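# Lift feed hopper off grinder inlet onto bench

## Task

Remove the feed hopper from the grinder's inlet, set it down on the bench next to the grinder, and release it so it rests there on its own.

## Robot and tools

Robot: two arms, left_arm and right_arm, each ending in a two-finger gripper. The fingers point along the gripper's own +z axis and close along its y axis. The reported gripper position is the point midway between the finger pads, roughly 1 cm short of the fingertips.

World frame (used in every result): origin on the table surface midway between the arms, +z up, +x out over the table, and left_arm sits toward +y. The arm names do not correspond to image sides. Reported hand positions are in metres with orientation as a wxyz quaternion; they can be slightly wrong, more so when an arm is stretched out.

execute_actions(actions): a list of actions run one after another. Each action is a table of 1 to 15 rows; every row lasts one control step of 1/30 s, and if fewer than 15 rows are given the final row is repeated until 15 steps pass. Every row is a single flat list of 14 numbers covering both arms, each in [-1, 1]: left_arm dx, dy, dz, rx, ry, rz, opening, then right_arm dx, dy, dz, rx, ry, rz, opening. Include both arms even when one is idle. dx..rz are offsets, not poses: each is the target relative to that gripper's measured pose at the start of the action (for a call's first action, the pose in the latest result of this scene), expressed in the gripper's own axes. All rows of an action refer to that same start pose, not to the row before. Scale: 1.0 equals 0.6 m for dx, dy, dz and 180 degrees for rotation; rx, ry, rz form one rotation vector. The opening is absolute, not an offset: +1 is fully open (0.094 m), -1 is closed. An empty list just returns the current state and images.

move(target, speed, blocking): target is one 14-number row laid out exactly as above (offsets in gripper axes plus absolute openings), measured from the pose in the scene's latest result that shows one. Each gripper travels a straight line toward its target; both paths finish together, taking 0.5 to 10 s, and stop short after 10 s. Rotation takes the shorter direction. speed is the top path speed in m/s, 0.002 to 0.5 (default 0.25); rotation is capped at twice that value in rad/s. Paths ignore obstacles and the other arm. Grippers may lag, drift, or overshoot the speed, especially near full extension. Faster contact hits harder, and aiming further past a contact pushes harder. Openings are sent when the move begins. blocking=false returns after 0.5 s while motion continues; until a result shows the move ended, further moves and execute_actions are refused, so use wait or stop first. The result adds a move: line with the outcome (done, off_target, moving, held, fault), any limits (paced = the pose sent was clipped; held = a safety check blocked some steps, after which the arm may surge faster), plus each gripper's remaining distance from its target. If only one arm is named, the other finished fine.

wait(seconds): 0 to 10 s; arms keep their last command and a running move continues. Returns early if the move ends. stop(): brakes a running move, needing some distance; fingers keep moving. zoom_image(camera, region): region [x0, y0, x1, y1] in pixels of that camera's last full image, top-left origin, at most 504x504. Cameras: cam_head_left, cam_head_right, cam_high, cam_low, cam_left_wrist, cam_right_wrist, all 504x504; calibration (intrinsics and world-to-camera transforms) is supplied and may be off by a few degrees and millimetres. finished_scene(scene): ends the given scene for good after the robot holds its last command; the hopper must already be on the bench and released.

Motion details: each control step the commanded pose is clipped to at most 70 mm and 16 degrees from the measured pose, so a distant target may need several actions; after an action an arm continues only to its last clipped pose. Inverse kinematics favours position over orientation. Elbows never fully straighten. Hand target lines show where the controller is currently steering. A pose unreachable line means a clearance check altered or blocked that arm's command. Arms tend to finish a centimetre or more low and can sag further under repeated zero offsets; to hold an arm still, send the correction back to its desired pose in the first call of a reply and zeros afterwards, raising the aim if it keeps drooping. The robot keeps executing its last command while you are composing a reply.

Gripping: grip_measured uses the same scale as the commanded opening; the last joint value is the real opening in metres. Readings may be about 1 mm off per gripper. To hold something, command roughly 0.03 below grip_measured for a firm grip, less for a lighter one. Finger force tops out around 50 to 62 N per pad; very thin parts get less.

Hazards: do not drop or knock anything off the table, do not let the arms collide or press on each other, and avoid slams, slips and hard pushes. Something may occasionally tug the held hopper or nudge loose objects, so grip securely. Holding a load heats motors; a MOTOR HOT line appears from 85 °C, and at 100 °C an OVER-TEMPERATURE FAULT releases that arm and it falls, so don't hold the hopper longer than needed. FAULT lines mean an arm stopped. Joint limits (rad): waist -2.880 to 2.880, shoulder 0.000 to 3.142, elbow 0.000 to 3.019, wrist pitch -1.693 to 1.571, wrist yaw -1.571 to 1.571, wrist roll -2.094 to 2.094. Quick, smooth, low-effort motion is preferred.

Each tool is called in YAML: its name, and indented under it one key for each argument.

## Session

I'll start by observing the scene.

execute_actions:
  actions: []

Scene clock: 0.00 s.
left_arm: end_effector_position=(+0.5271, +0.8004, +0.1277) grip_measured=+1.000 end_effector_quat_wxyz=(-0.533, +0.838, -0.013, +0.113) | right_arm: end_effector_position=(+0.3624, -0.5175, +0.3115) grip_measured=+1.000 end_effector_quat_wxyz=(-0.057, +0.039, +0.986, -0.155)
Joint positions: left_arm=[ 0.668  1.967  1.35   0.124 -0.543 -2.035  0.094] | right_arm=[-0.412  1.308  1.397 -1.664  0.331 -0.301  0.094]
Joint velocities: left_arm=[-0.005 -0.015  0.007  0.002  0.051  0.007  0.   ] | right_arm=[-0.015  0.015 -0.002  0.002 -0.007  0.007  0.   ]
Motor temperatures (°C, as the motors report them): left_arm=[20 20 18 19 19 19] | right_arm=[19 20 20 19 19 19]
Hand target (left_arm): +0.534, +0.807, +0.153; -0.547, +0.827, -0.006, +0.127
Hand target (right_arm): +0.368, -0.520, +0.321; -0.045, +0.041, +0.985, -0.159

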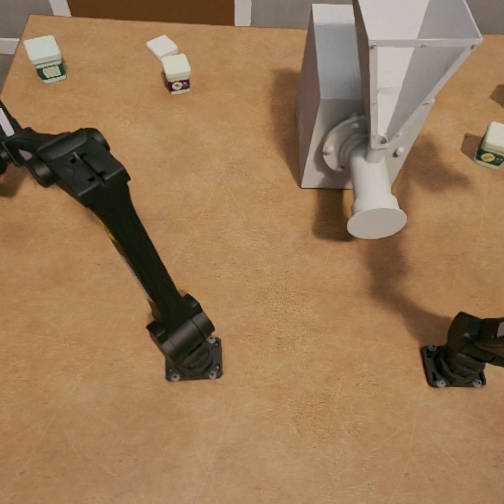

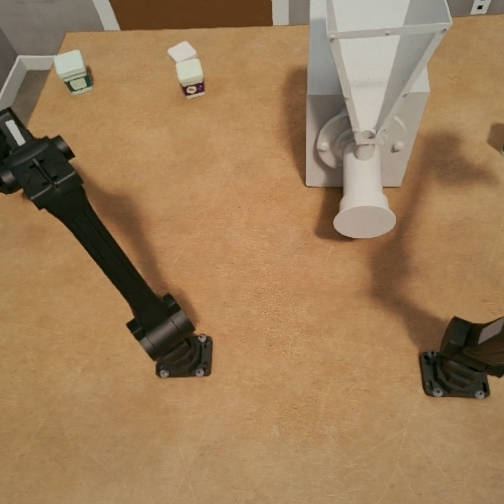

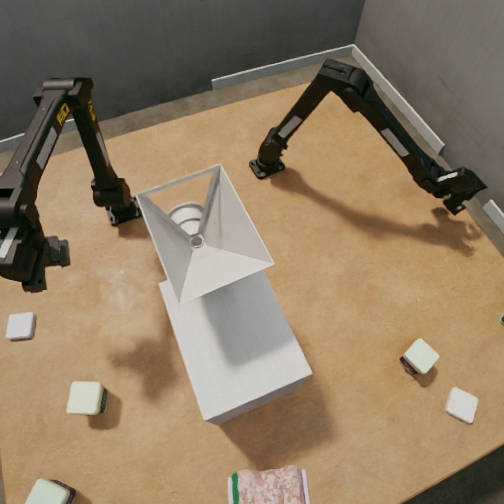

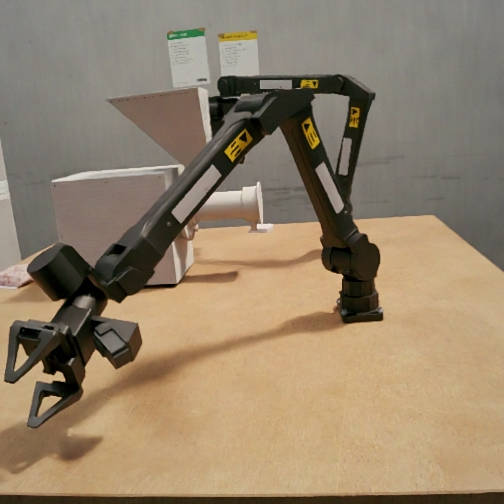

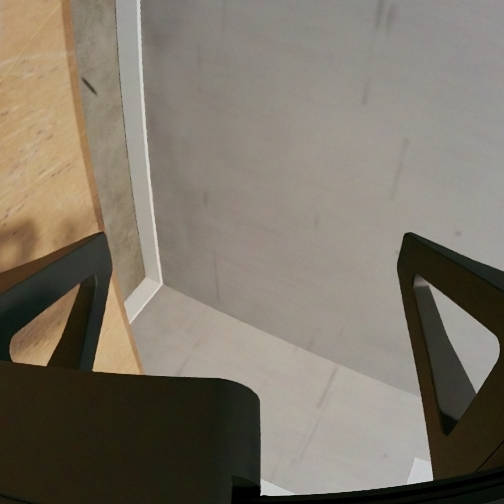

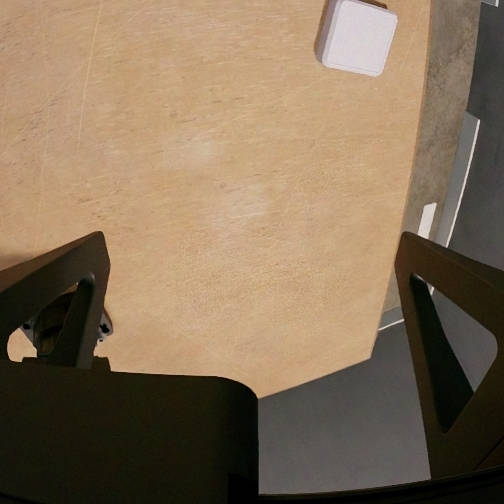

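zoom_image:
  camera: "cam_head_right"
  region: [260, 0, 504, 260]

zoom_image:
  camera: "cam_high"
  region: [100, 140, 340, 440]

zoom_image:
  camera: "cam_low"
  region: [30, 70, 300, 300]

zoom_image:
  camera: "cam_head_left"
  region: [260, 0, 504, 260]

Region (260, 0, 504, 260) of cam_head_right's 504x504 image, scaled by 1.938, with more detail than that image has; it fills the left 473 columns of this view, and the rest is white.

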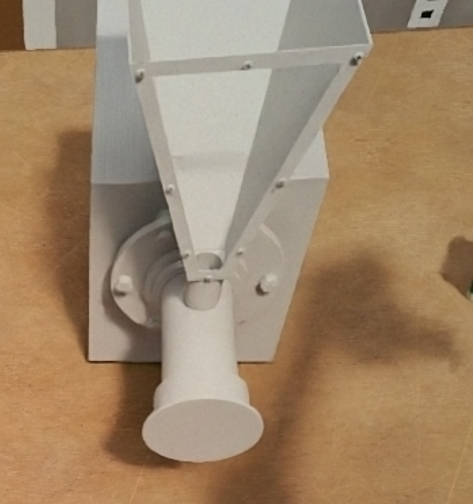

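Region (100, 140, 340, 440) of cam_high's 504x504 image, scaled by 1.680, with more detail than that image has; it fills the left 403 columns of this view, and the rest is white.

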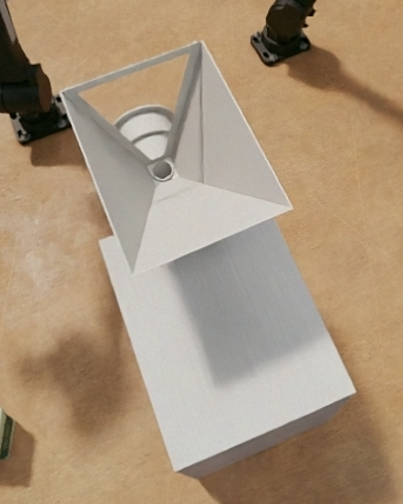

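Region (30, 70, 300, 300) of cam_low's 504x504 image, scaled by 1.867, with more detail than that image has; it fills the top 429 rows of this view, and the rest is white.

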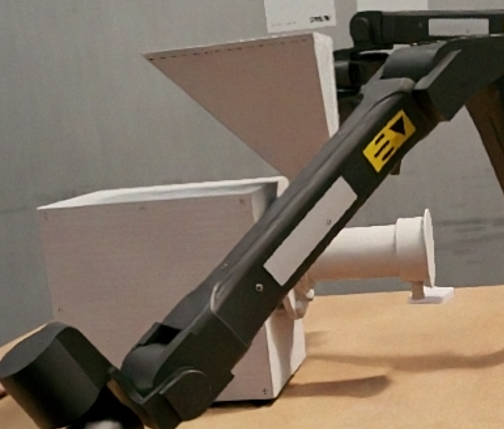

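Region (260, 0, 504, 260) of cam_head_left's 504x504 image, scaled by 1.938, with more detail than that image has; it fills the left 473 columns of this view, and the rest is white.

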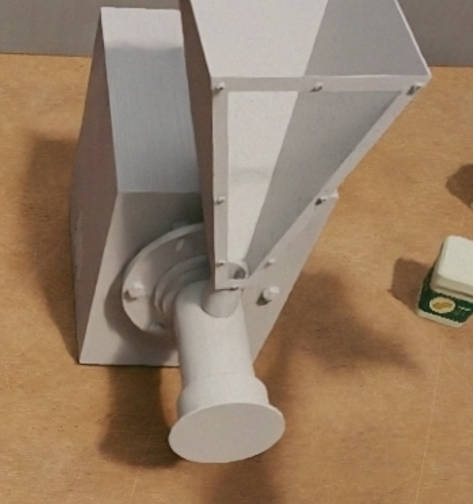

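zoom_image:
  camera: "cam_head_right"
  region: [320, 100, 420, 200]

zoom_image:
  camera: "cam_head_left"
  region: [320, 100, 420, 200]

zoom_image:
  camera: "cam_high"
  region: [150, 190, 250, 290]

zoom_image:
  camera: "cam_low"
  region: [150, 140, 280, 270]

Region (320, 100, 420, 200) of cam_head_right's 504x504 image, scaled by 5.040, with more detail than that image has.

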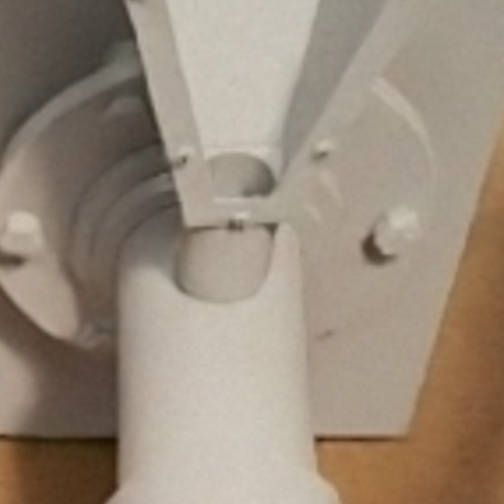

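Region (320, 100, 420, 200) of cam_head_left's 504x504 image, scaled by 5.040, with more detail than that image has.

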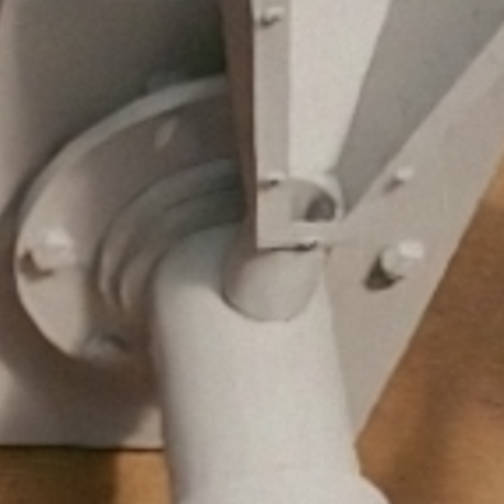

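Region (150, 190, 250, 290) of cam_high's 504x504 image, scaled by 5.040, with more detail than that image has.

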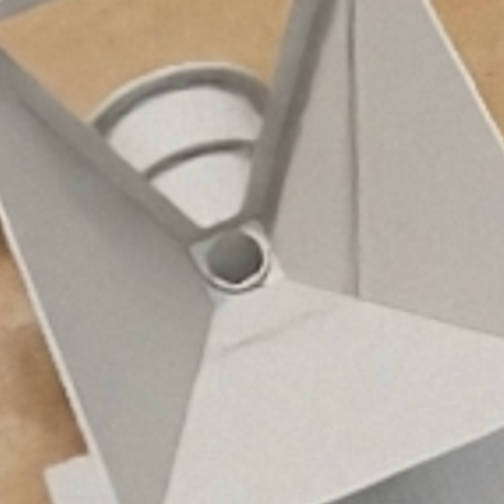

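Region (150, 140, 280, 270) of cam_low's 504x504 image, scaled by 3.877, with more detail than that image has.

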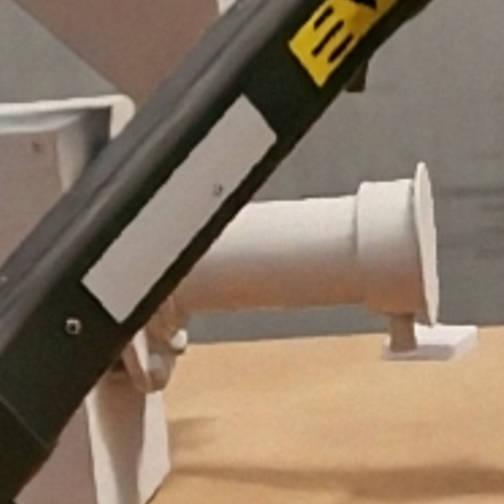

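move:
  target: [0,0,0,0,0,0,1, 0.0242,0.2633,-0.5723,-0.1925,-0.2766,0.0244,1]
  speed: 0.25

Scene clock: 122.63 s.
left_arm: end_effector_position=(+0.5256, +0.7990, +0.1246) grip_measured=+1.000 end_effector_quat_wxyz=(-0.532, +0.840, -0.014, +0.111) | right_arm: end_effector_position=(+0.4007, -0.2612, +0.5604) grip_measured=+1.000 end_effector_quat_wxyz=(+0.350, +0.018, +0.929, +0.119)
Joint positions: left_arm=[ 0.668  1.967  1.344  0.124 -0.543 -2.035  0.094] | right_arm=[ 0.096  1.081  1.771 -1.512 -0.124  0.214  0.094]
Joint velocities: left_arm=[ 0.005 -0.005  0.017 -0.007 -0.007  0.007  0.   ] | right_arm=[-0.015 -0.015 -0.007 -0.002  0.066  0.037  0.   ]
Motor temperatures (°C, as the motors report them): left_arm=[20 24 23 19 19 19] | right_arm=[19 21 27 19 19 19]
Hand target (left_arm): +0.527, +0.800, +0.128; -0.533, +0.838, -0.013, +0.113
Hand target (right_arm): +0.398, -0.259, +0.584; +0.376, +0.017, +0.918, +0.125
Off the commanded pose (left_arm): 0.004 m, 0 deg.
Off the commanded pose (right_arm): 0.029 m, 4 deg.
move: off_target (right_arm)
camera_calibration (this result's frames):
cam_left_wrist: T_world_to_cam=[[-0.0859132, 0.434433, 0.896597, -0.412545], [0.677821, -0.634068, 0.372178, 0.108279], [0.73019, 0.639708, -0.239993, -0.738743], [0, 0, 0, 1]] pos_world=[0.430585, 0.720459, 0.152295]
cam_right_wrist: T_world_to_cam=[[0.0723349, -0.974837, -0.210855, -0.166213], [-0.992647, -0.0497917, -0.110332, 0.449507], [0.0970574, 0.217286, -0.971271, 0.683912], [0, 0, 0, 1]] pos_world=[0.391846, -0.288254, 0.678812]

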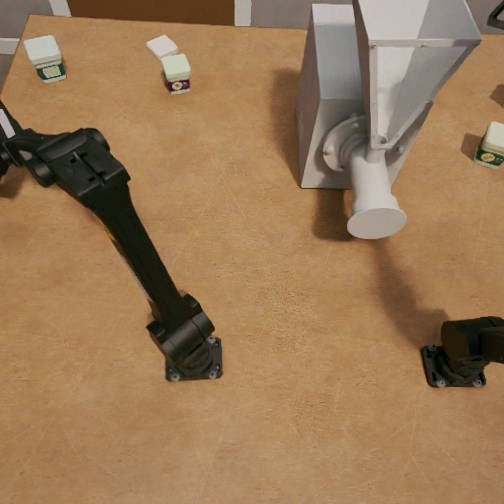

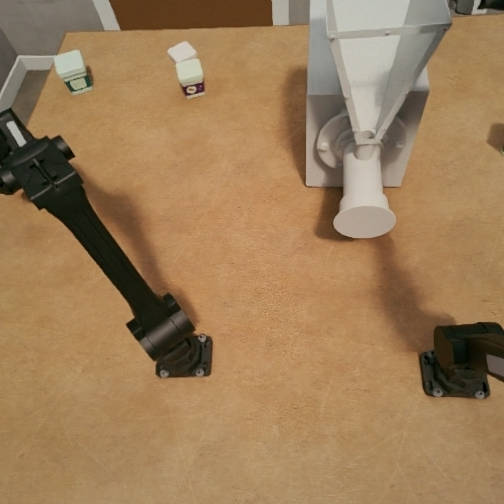

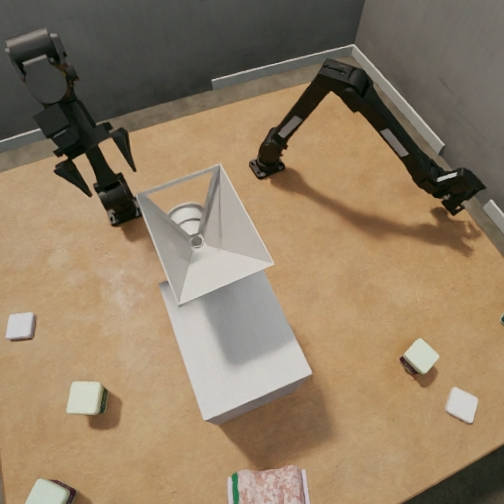

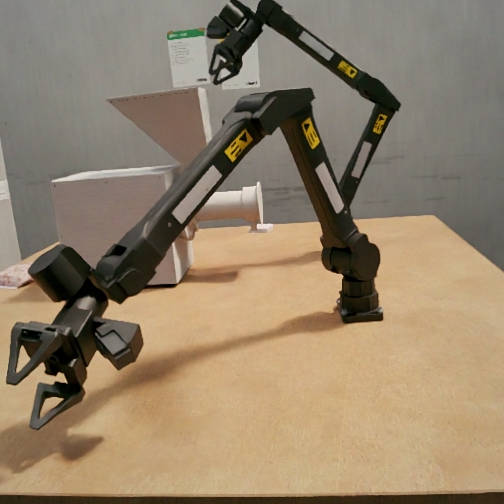

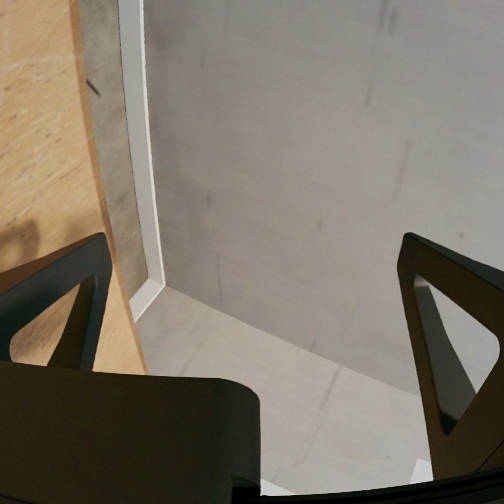

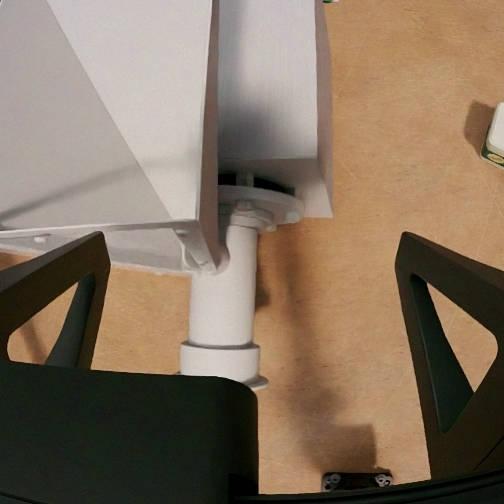

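move:
  target: [0,0,0,0,0,0,1, -0.0517,0.0365,0.084,0,0,0,1]
  speed: 0.15

Scene clock: 150.17 s.
left_arm: end_effector_position=(+0.5242, +0.7976, +0.1215) grip_measured=+1.000 end_effector_quat_wxyz=(-0.530, +0.841, -0.015, +0.110) | right_arm: end_effector_position=(+0.4573, -0.2364, +0.5271) grip_measured=+1.000 end_effector_quat_wxyz=(+0.325, +0.019, +0.939, +0.112)
Joint positions: left_arm=[ 0.668  1.967  1.338  0.124 -0.543 -2.035  0.094] | right_arm=[ 0.154  1.197  1.771 -1.446 -0.081  0.254  0.094]
Joint velocities: left_arm=[-0.015 -0.005 -0.017  0.012 -0.007 -0.037  0.   ] | right_arm=[-0.005 -0.015  0.007  0.017  0.037 -0.007  0.   ]
Motor temperatures (°C, as the motors report them): left_arm=[20 24 22 19 19 19] | right_arm=[19 21 28 19 19 19]
Hand target (left_arm): +0.526, +0.799, +0.125; -0.532, +0.840, -0.014, +0.111
Hand target (right_arm): +0.456, -0.234, +0.549; +0.350, +0.017, +0.929, +0.118
Off the commanded pose (left_arm): 0.004 m, 0 deg.
Off the commanded pose (right_arm): 0.022 m, 3 deg.
move: off_target (right_arm)
camera_calibration (this result's frames):
cam_left_wrist: T_world_to_cam=[[-0.0818957, 0.438142, 0.895167, -0.414215], [0.679489, -0.632528, 0.371757, 0.107508], [0.7291, 0.638702, -0.245912, -0.735429], [0, 0, 0, 1]] pos_world=[0.429229, 0.719207, 0.149974]
cam_right_wrist: T_world_to_cam=[[0.0609597, -0.977819, -0.200385, -0.15422], [-0.997079, -0.050402, -0.0573778, 0.477284], [0.0460053, 0.203297, -0.978036, 0.664314], [0, 0, 0, 1]] pos_world=[0.454729, -0.261796, 0.646205]

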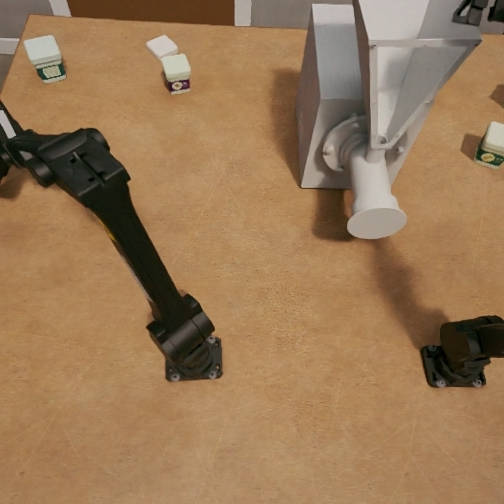

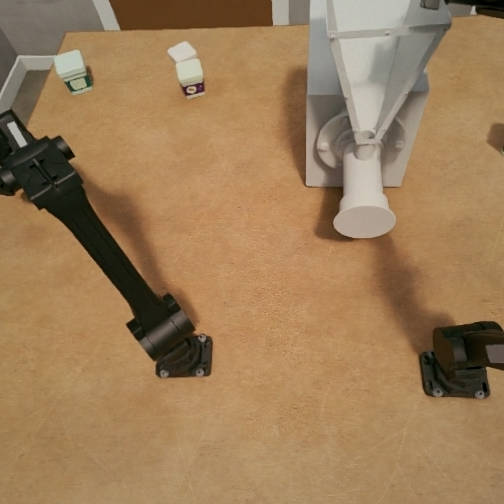

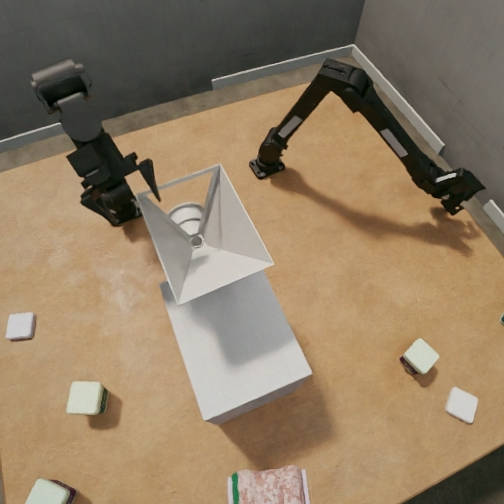

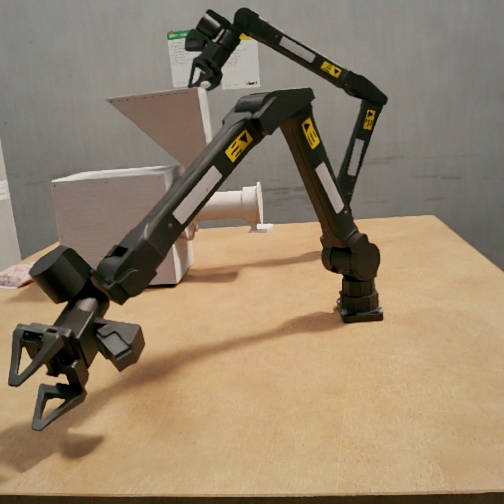

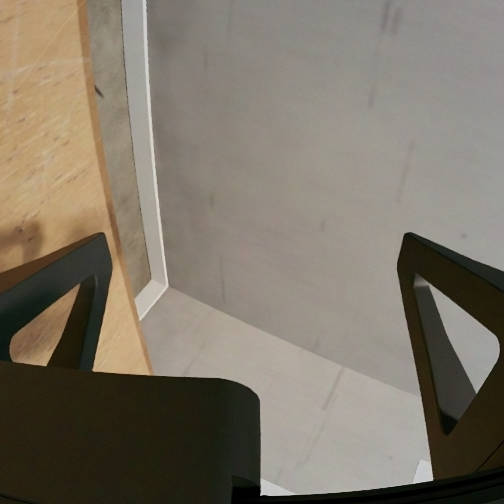

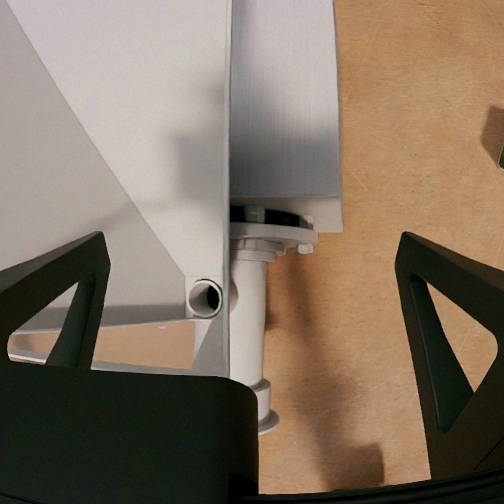

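move:
  target: [0,0,0,0,0,0,1, -0.0222,0.0198,0.047,0,0,0,1]
  speed: 0.08

Scene clock: 179.33 s.
left_arm: end_effector_position=(+0.5228, +0.7963, +0.1187) grip_measured=+1.000 end_effector_quat_wxyz=(-0.528, +0.842, -0.016, +0.108) | right_arm: end_effector_position=(+0.4833, -0.2252, +0.5088) grip_measured=+1.000 end_effector_quat_wxyz=(+0.315, +0.019, +0.943, +0.107)
Joint positions: left_arm=[ 0.668  1.967  1.332  0.124 -0.543 -2.035  0.094] | right_arm=[ 0.175  1.253  1.771 -1.413 -0.064  0.268  0.094]
Joint velocities: left_arm=[-0.005  0.015  0.007 -0.017 -0.022 -0.022  0.   ] | right_arm=[-0.015 -0.005  0.002  0.002  0.066  0.022  0.   ]
Motor temperatures (°C, as the motors report them): left_arm=[20 25 22 19 19 19] | right_arm=[19 21 28 19 19 19]
Hand target (left_arm): +0.524, +0.798, +0.122; -0.530, +0.841, -0.015, +0.110
Hand target (right_arm): +0.485, -0.221, +0.517; +0.325, +0.018, +0.939, +0.111
Off the commanded pose (left_arm): 0.003 m, 0 deg.
Off the commanded pose (right_arm): 0.009 m, 1 deg.
move: done
camera_calibration (this result's frames):
cam_left_wrist: T_world_to_cam=[[-0.0781352, 0.441615, 0.893796, -0.415763], [0.681052, -0.631085, 0.371349, 0.106791], [0.728055, 0.637737, -0.251452, -0.732313], [0, 0, 0, 1]] pos_world=[0.427948, 0.718024, 0.147809]
cam_right_wrist: T_world_to_cam=[[0.0551414, -0.979606, -0.193212, -0.149709], [-0.998197, -0.0494896, -0.0339608, 0.491489], [0.0237062, 0.194736, -0.980569, 0.652988], [0, 0, 0, 1]] pos_world=[0.483378, -0.249492, 0.628066]

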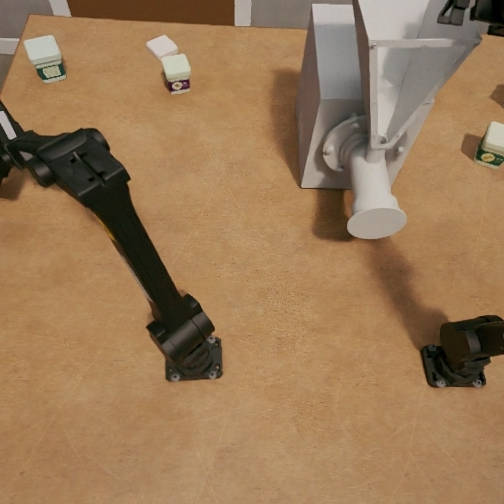

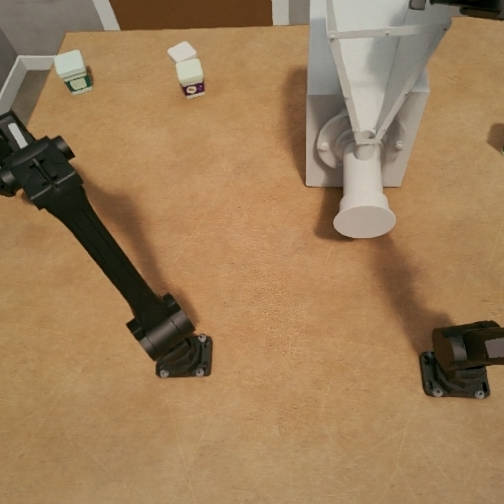

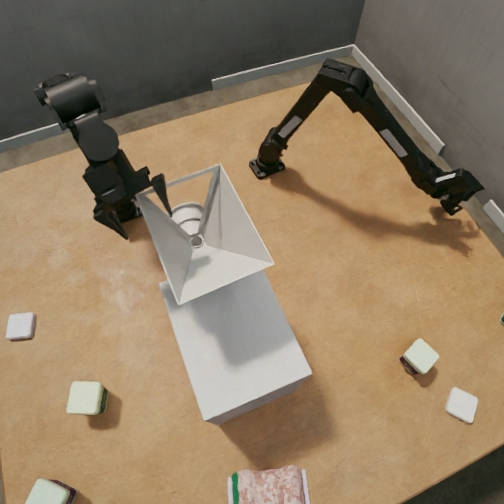

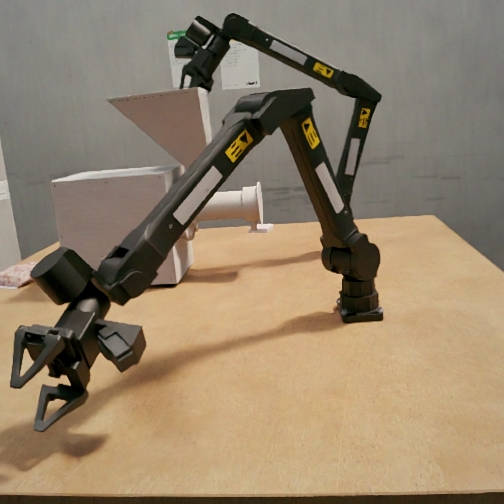

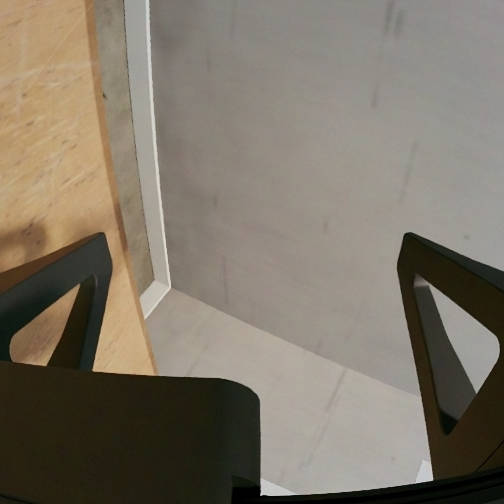

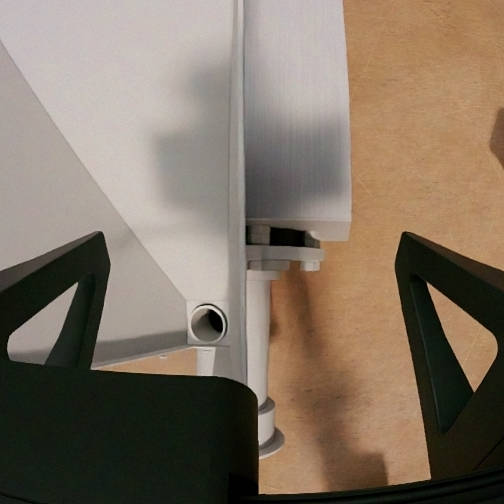

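zoom_image:
  camera: "cam_high"
  region: [60, 120, 240, 300]

zoom_image:
  camera: "cam_low"
  region: [90, 0, 290, 200]

Region (60, 120, 240, 300) of cam_high's 504x504 image, scaled by 2.800, with more detail than that image has.

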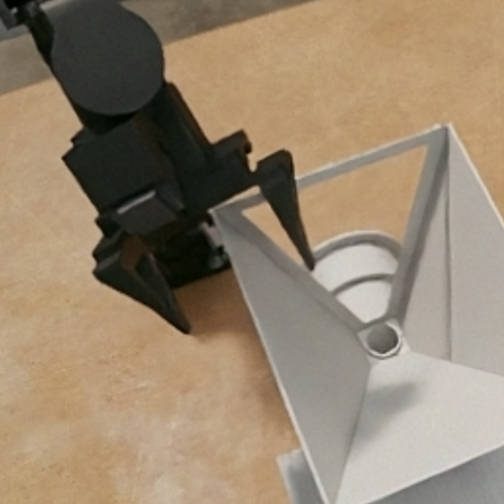

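Region (90, 0, 290, 200) of cam_low's 504x504 image, scaled by 2.520, with more detail than that image has.

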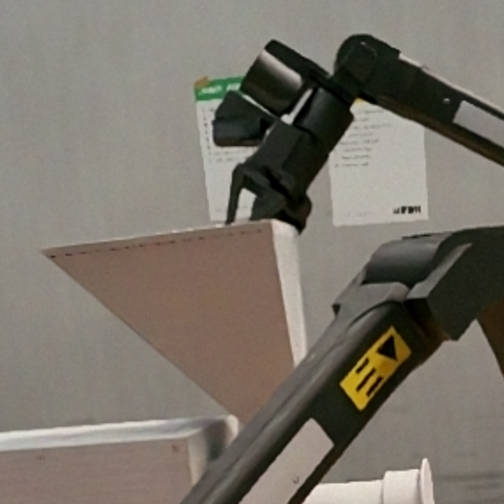

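move:
  target: [0,0,0,0,0,0,1, -0.0275,0.005,0.033,-0.01,0,0,1]
  speed: 0.06

Scene clock: 204.33 s.
left_arm: end_effector_position=(+0.5213, +0.7950, +0.1156) grip_measured=+1.000 end_effector_quat_wxyz=(-0.526, +0.843, -0.017, +0.106) | right_arm: end_effector_position=(+0.5034, -0.2168, +0.4912) grip_measured=+1.000 end_effector_quat_wxyz=(+0.299, +0.014, +0.947, +0.120)
Joint positions: left_arm=[ 0.668  1.967  1.326  0.124 -0.543 -2.035  0.094] | right_arm=[ 0.17   1.301  1.771 -1.392 -0.101  0.265  0.094]
Joint velocities: left_arm=[-0.005  0.005  0.002 -0.022 -0.095 -0.007  0.   ] | right_arm=[ 0.005  0.005 -0.007  0.012 -0.022 -0.037  0.   ]
Motor temperatures (°C, as the motors report them): left_arm=[20 25 23 19 19 19] | right_arm=[19 21 28 19 19 19]
Hand target (left_arm): +0.523, +0.796, +0.119; -0.528, +0.842, -0.016, +0.108
Hand target (right_arm): +0.508, -0.220, +0.504; +0.315, +0.014, +0.941, +0.122
Off the commanded pose (left_arm): 0.004 m, 0 deg.
Off the commanded pose (right_arm): 0.014 m, 2 deg.
move: off_target (right_arm)
camera_calibration (this result's frames):
cam_left_wrist: T_world_to_cam=[[-0.0741305, 0.445312, 0.892301, -0.417396], [0.682716, -0.629549, 0.370901, 0.106034], [0.726914, 0.636683, -0.257353, -0.728978], [0, 0, 0, 1]] pos_world=[0.426571, 0.716753, 0.145511]
cam_right_wrist: T_world_to_cam=[[0.0689538, -0.973921, -0.216154, -0.140481], [-0.997556, -0.0697611, -0.00390214, 0.491942], [-0.0112788, 0.215895, -0.976351, 0.65384], [0, 0, 0, 1]] pos_world=[0.507801, -0.24366, 0.609931]

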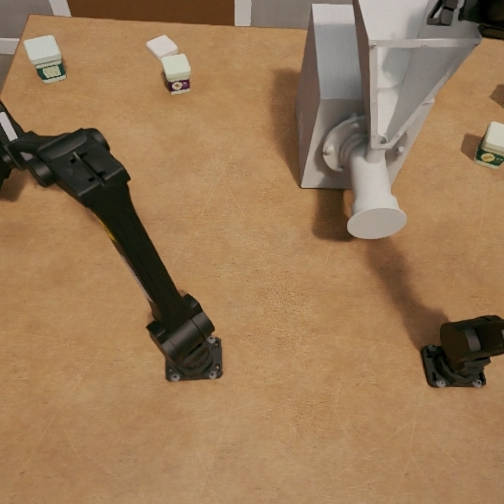

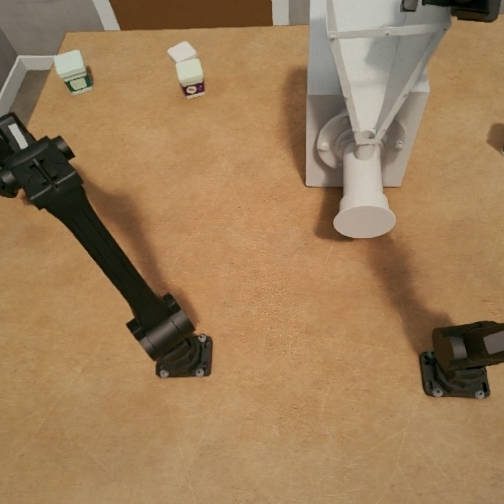

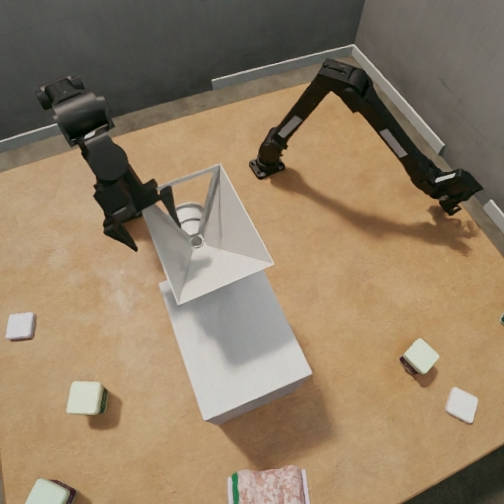

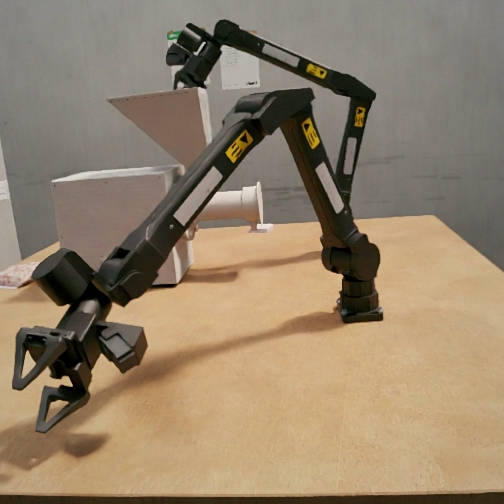

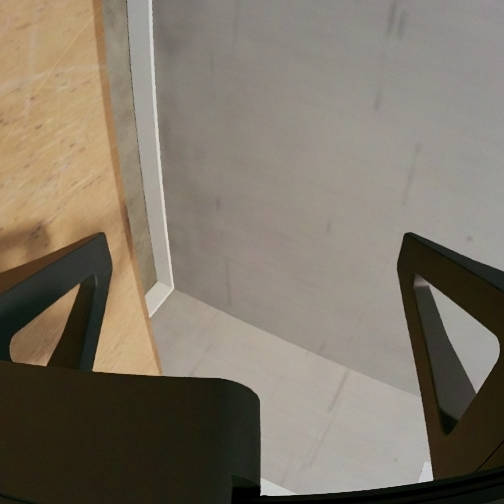

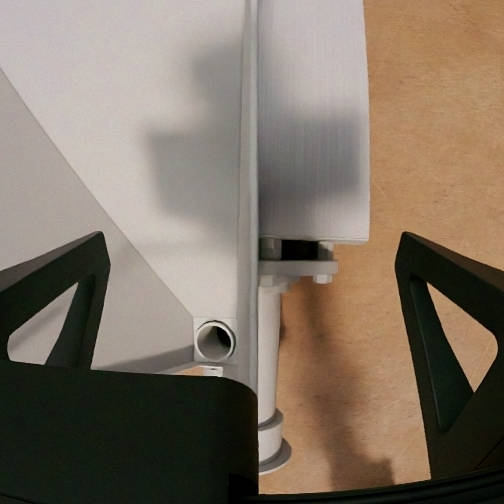

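zoom_image:
  camera: "cam_low"
  region: [90, 0, 290, 200]

zoom_image:
  camera: "cam_high"
  region: [60, 120, 240, 300]

Region (90, 0, 290, 200) of cam_low's 504x504 image, scaled by 2.520, with more detail than that image has.

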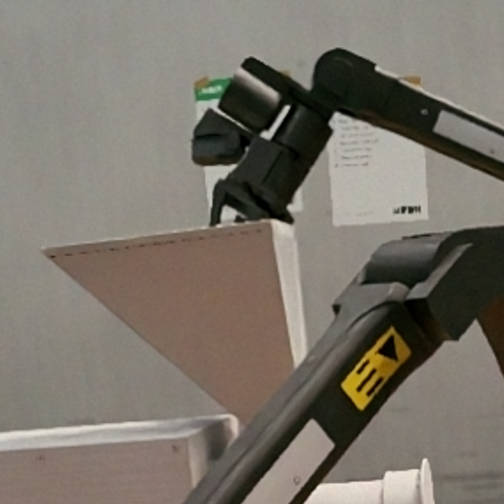

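Region (60, 120, 240, 300) of cam_high's 504x504 image, scaled by 2.800, with more detail than that image has.

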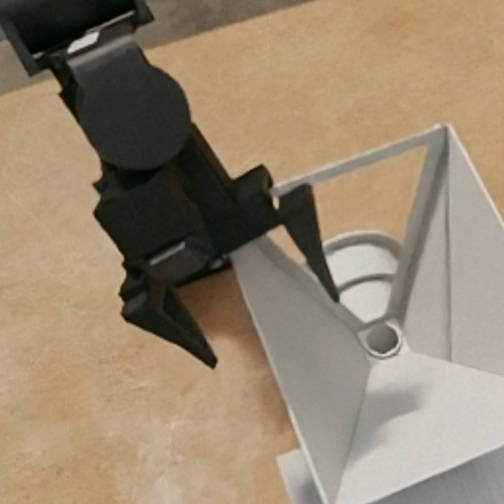

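execute_actions:
  actions:
    - [[0,0,0,0,0,0,1, -0.0188,-0.0005,-0.0138,0,0,0,0.8],[0,0,0,0,0,0,1, -0.0188,-0.0005,-0.0138,0,0,0,0.6],[0,0,0,0,0,0,1, -0.0188,-0.0005,-0.0138,0,0,0,0.4],[0,0,0,0,0,0,1, -0.0188,-0.0005,-0.0138,0,0,0,0.2],[0,0,0,0,0,0,1, -0.0188,-0.0005,-0.0138,0,0,0,0.0],[0,0,0,0,0,0,1, -0.0188,-0.0005,-0.0138,0,0,0,-0.2],[0,0,0,0,0,0,1, -0.0188,-0.0005,-0.0138,0,0,0,-0.4],[0,0,0,0,0,0,1, -0.0188,-0.0005,-0.0138,0,0,0,-0.55],[0,0,0,0,0,0,1, -0.0188,-0.0005,-0.0138,0,0,0,-0.7]]
    - [[0,0,0,0,0,0,1, -0.0188,-0.0005,-0.0138,0,0,0,-0.75]]

Scene clock: 227.20 s.
left_arm: end_effector_position=(+0.5184, +0.7923, +0.1099) grip_measured=+1.000 end_effector_quat_wxyz=(-0.523, +0.846, -0.019, +0.102) | right_arm: end_effector_position=(+0.4997, -0.2191, +0.4877) grip_measured=-0.748 end_effector_quat_wxyz=(+0.277, +0.015, +0.954, +0.117)
Joint positions: left_arm=[ 0.668  1.967  1.314  0.124 -0.543 -2.035  0.094] | right_arm=[ 0.164  1.317  1.794 -1.446 -0.108  0.261  0.012]
Joint velocities: left_arm=[-0.005 -0.015  0.007 -0.007 -0.066 -0.007  0.   ] | right_arm=[-0.005 -0.015 -0.017  0.007 -0.081 -0.051 -0.   ]
Motor temperatures (°C, as the motors report them): left_arm=[20 25 23 19 19 19] | right_arm=[19 21 29 19 19 19]
Hand target (left_arm): +0.520, +0.794, +0.113; -0.525, +0.845, -0.018, +0.104
Hand target (right_arm): +0.506, -0.222, +0.502; +0.288, +0.016, +0.950, +0.118
Off the commanded pose (left_arm): 0.003 m, 0 deg.
Off the commanded pose (right_arm): 0.016 m, 1 deg.
camera_calibration (this result's frames):
cam_left_wrist: T_world_to_cam=[[-0.0666399, 0.452229, 0.889409, -0.420407], [0.685831, -0.626672, 0.370024, 0.104634], [0.724704, 0.634642, -0.268391, -0.722695], [0, 0, 0, 1]] pos_world=[0.423962, 0.714344, 0.141232]
cam_right_wrist: T_world_to_cam=[[0.0607099, -0.974982, -0.213833, -0.140416], [-0.996576, -0.0712524, 0.0419383, 0.464856], [-0.0561252, 0.210554, -0.97597, 0.671906], [0, 0, 0, 1]] pos_world=[0.5095, -0.245254, 0.606239]

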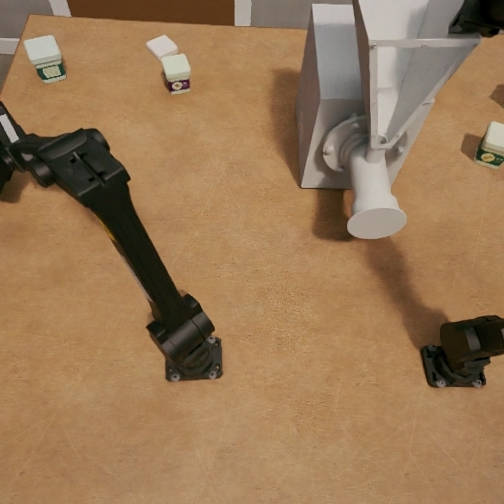

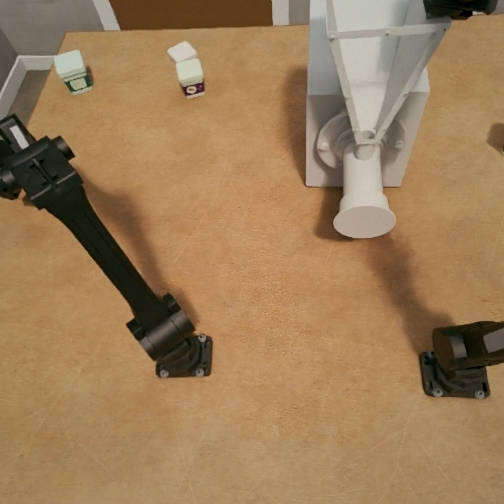

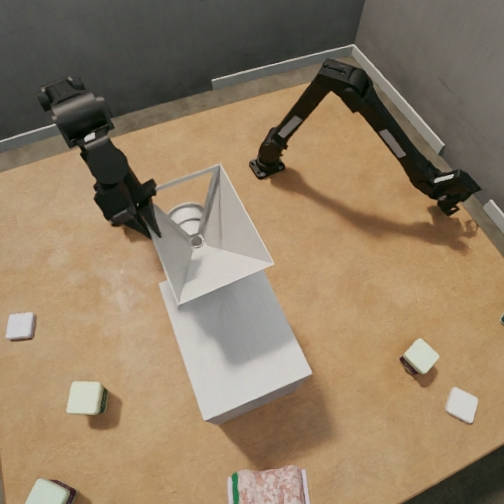

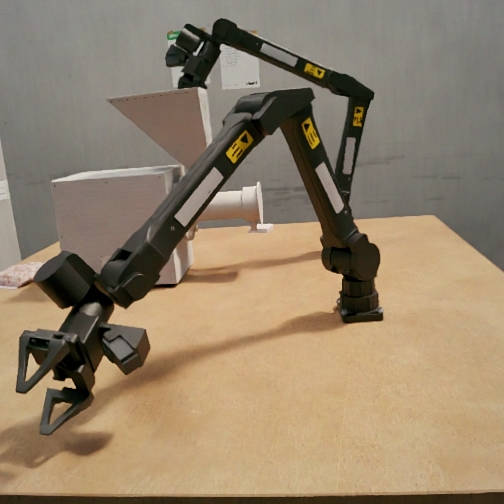

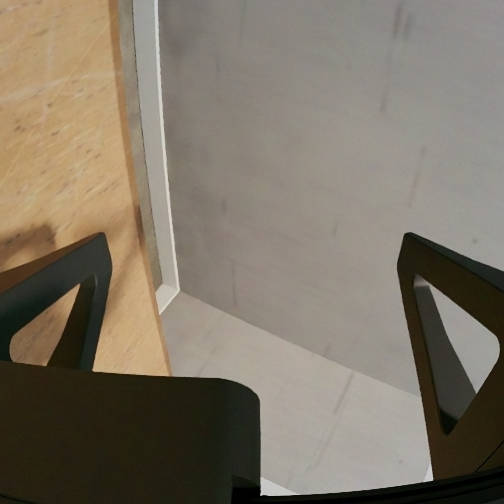

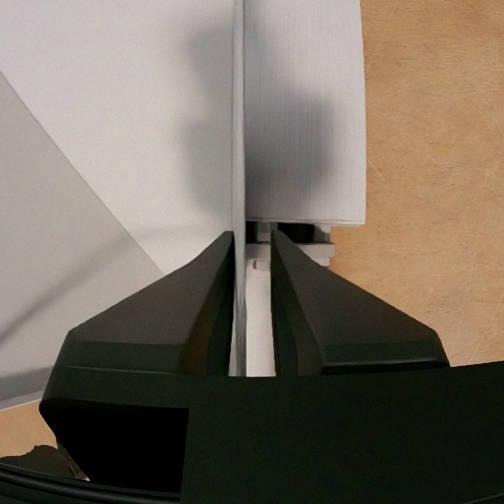

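execute_actions:
  actions:
    - [[0,0,0,0,0,0,1, -0.0218,0.0063,-0.0148,0,0,0,-0.75],[0,0,0,0,0,0,1, -0.0218,0.0063,-0.0148,0,0,0,-0.75],[0,0,0,0,0,0,1, -0.0218,0.0063,-0.0148,0,0,0,-0.75],[0,0,0,0,0,0,1, -0.0218,0.0063,-0.0148,0,0,0,-0.78],[0,0,0,0,0,0,1, -0.0218,0.0063,-0.0148,0,0,0,-0.81],[0,0,0,0,0,0,1, -0.0218,0.0063,-0.0148,0,0,0,-0.84],[0,0,0,0,0,0,1, -0.0218,0.0063,-0.0148,0,0,0,-0.87],[0,0,0,0,0,0,1, -0.0218,0.0063,-0.0148,0,0,0,-0.90],[0,0,0,0,0,0,1, -0.0218,0.0063,-0.0148,0,0,0,-0.92],[0,0,0,0,0,0,1, -0.0218,0.0063,-0.0148,0,0,0,-0.94],[0,0,0,0,0,0,1, -0.0218,0.0063,-0.0148,0,0,0,-0.96],[0,0,0,0,0,0,1, -0.0218,0.0063,-0.0148,0,0,0,-0.98],[0,0,0,0,0,0,1, -0.0218,0.0063,-0.0148,0,0,0,-1.0]]
    - [[0,0,0,0,0,0,1, -0.0218,0.0005,-0.0148,0,0,0,-1.0]]

Scene clock: 246.87 s.
left_arm: end_effector_position=(+0.5155, +0.7896, +0.1043) grip_measured=+1.000 end_effector_quat_wxyz=(-0.520, +0.848, -0.020, +0.099) | right_arm: end_effector_position=(+0.5003, -0.2127, +0.4877) grip_measured=-0.973 end_effector_quat_wxyz=(+0.249, +0.026, +0.959, +0.134)
Joint positions: left_arm=[ 0.668  1.967  1.303  0.124 -0.543 -2.035  0.094] | right_arm=[ 0.163  1.354  1.845 -1.505 -0.147  0.29   0.001]
Joint velocities: left_arm=[ 0.005 -0.005 -0.007 -0.022 -0.022 -0.037  0.   ] | right_arm=[-0.005 -0.015 -0.012 -0.012 -0.022 -0.037 -0.001]
Motor temperatures (°C, as the motors report them): left_arm=[20 25 23 19 19 19] | right_arm=[19 21 30 19 19 19]
Hand target (left_arm): +0.517, +0.791, +0.107; -0.521, +0.847, -0.020, +0.101
Hand target (right_arm): +0.507, -0.218, +0.501; +0.260, +0.025, +0.956, +0.131
Off the commanded pose (left_arm): 0.003 m, 0 deg.
Off the commanded pose (right_arm): 0.016 m, 1 deg.
camera_calibration (this result's frames):
cam_left_wrist: T_world_to_cam=[[-0.0591742, 0.459122, 0.8864, -0.423351], [0.688938, -0.623803, 0.369099, 0.103261], [0.722401, 0.632516, -0.279394, -0.716375], [0, 0, 0, 1]] pos_world=[0.421318, 0.711902, 0.136994]
cam_right_wrist: T_world_to_cam=[[0.0433094, -0.966519, -0.252912, -0.104661], [-0.992812, -0.0699089, 0.0971492, 0.437445], [-0.111577, 0.246887, -0.962599, 0.699537], [0, 0, 0, 1]] pos_world=[0.516886, -0.243282, 0.604406]

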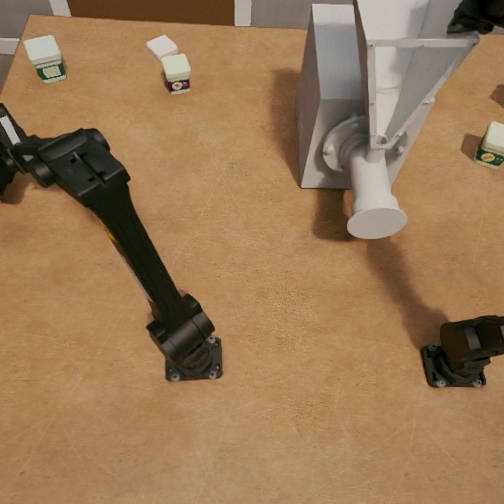

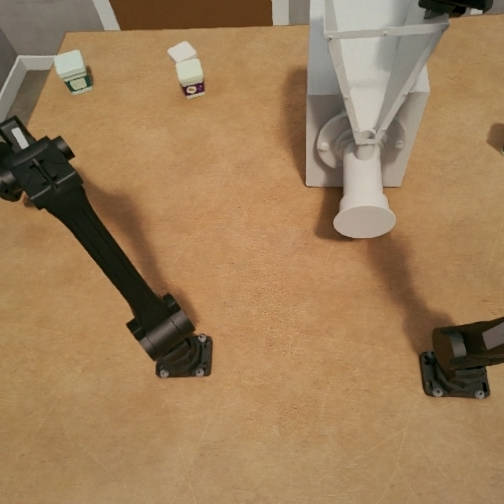

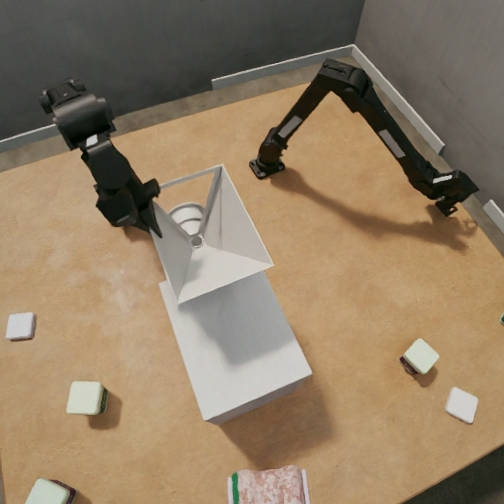

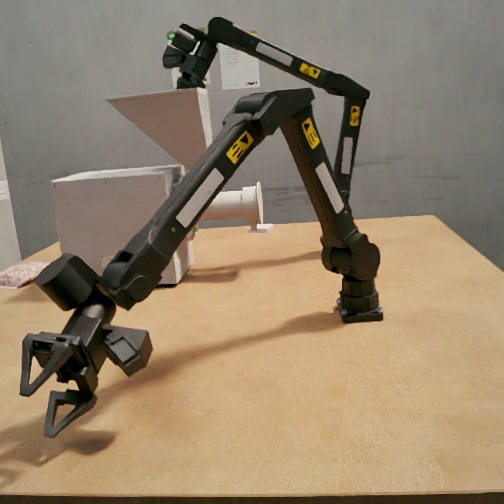

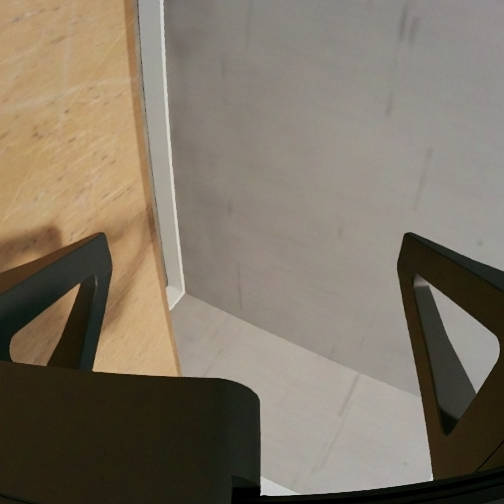

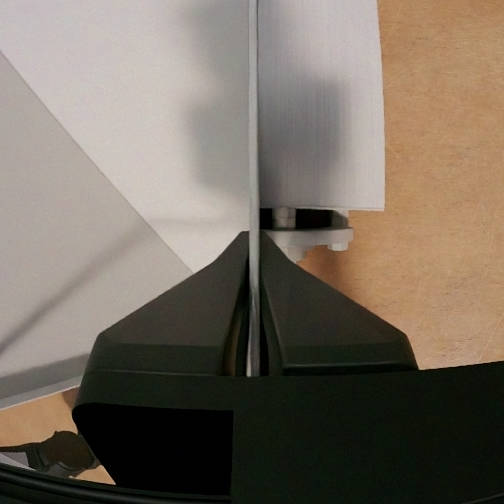

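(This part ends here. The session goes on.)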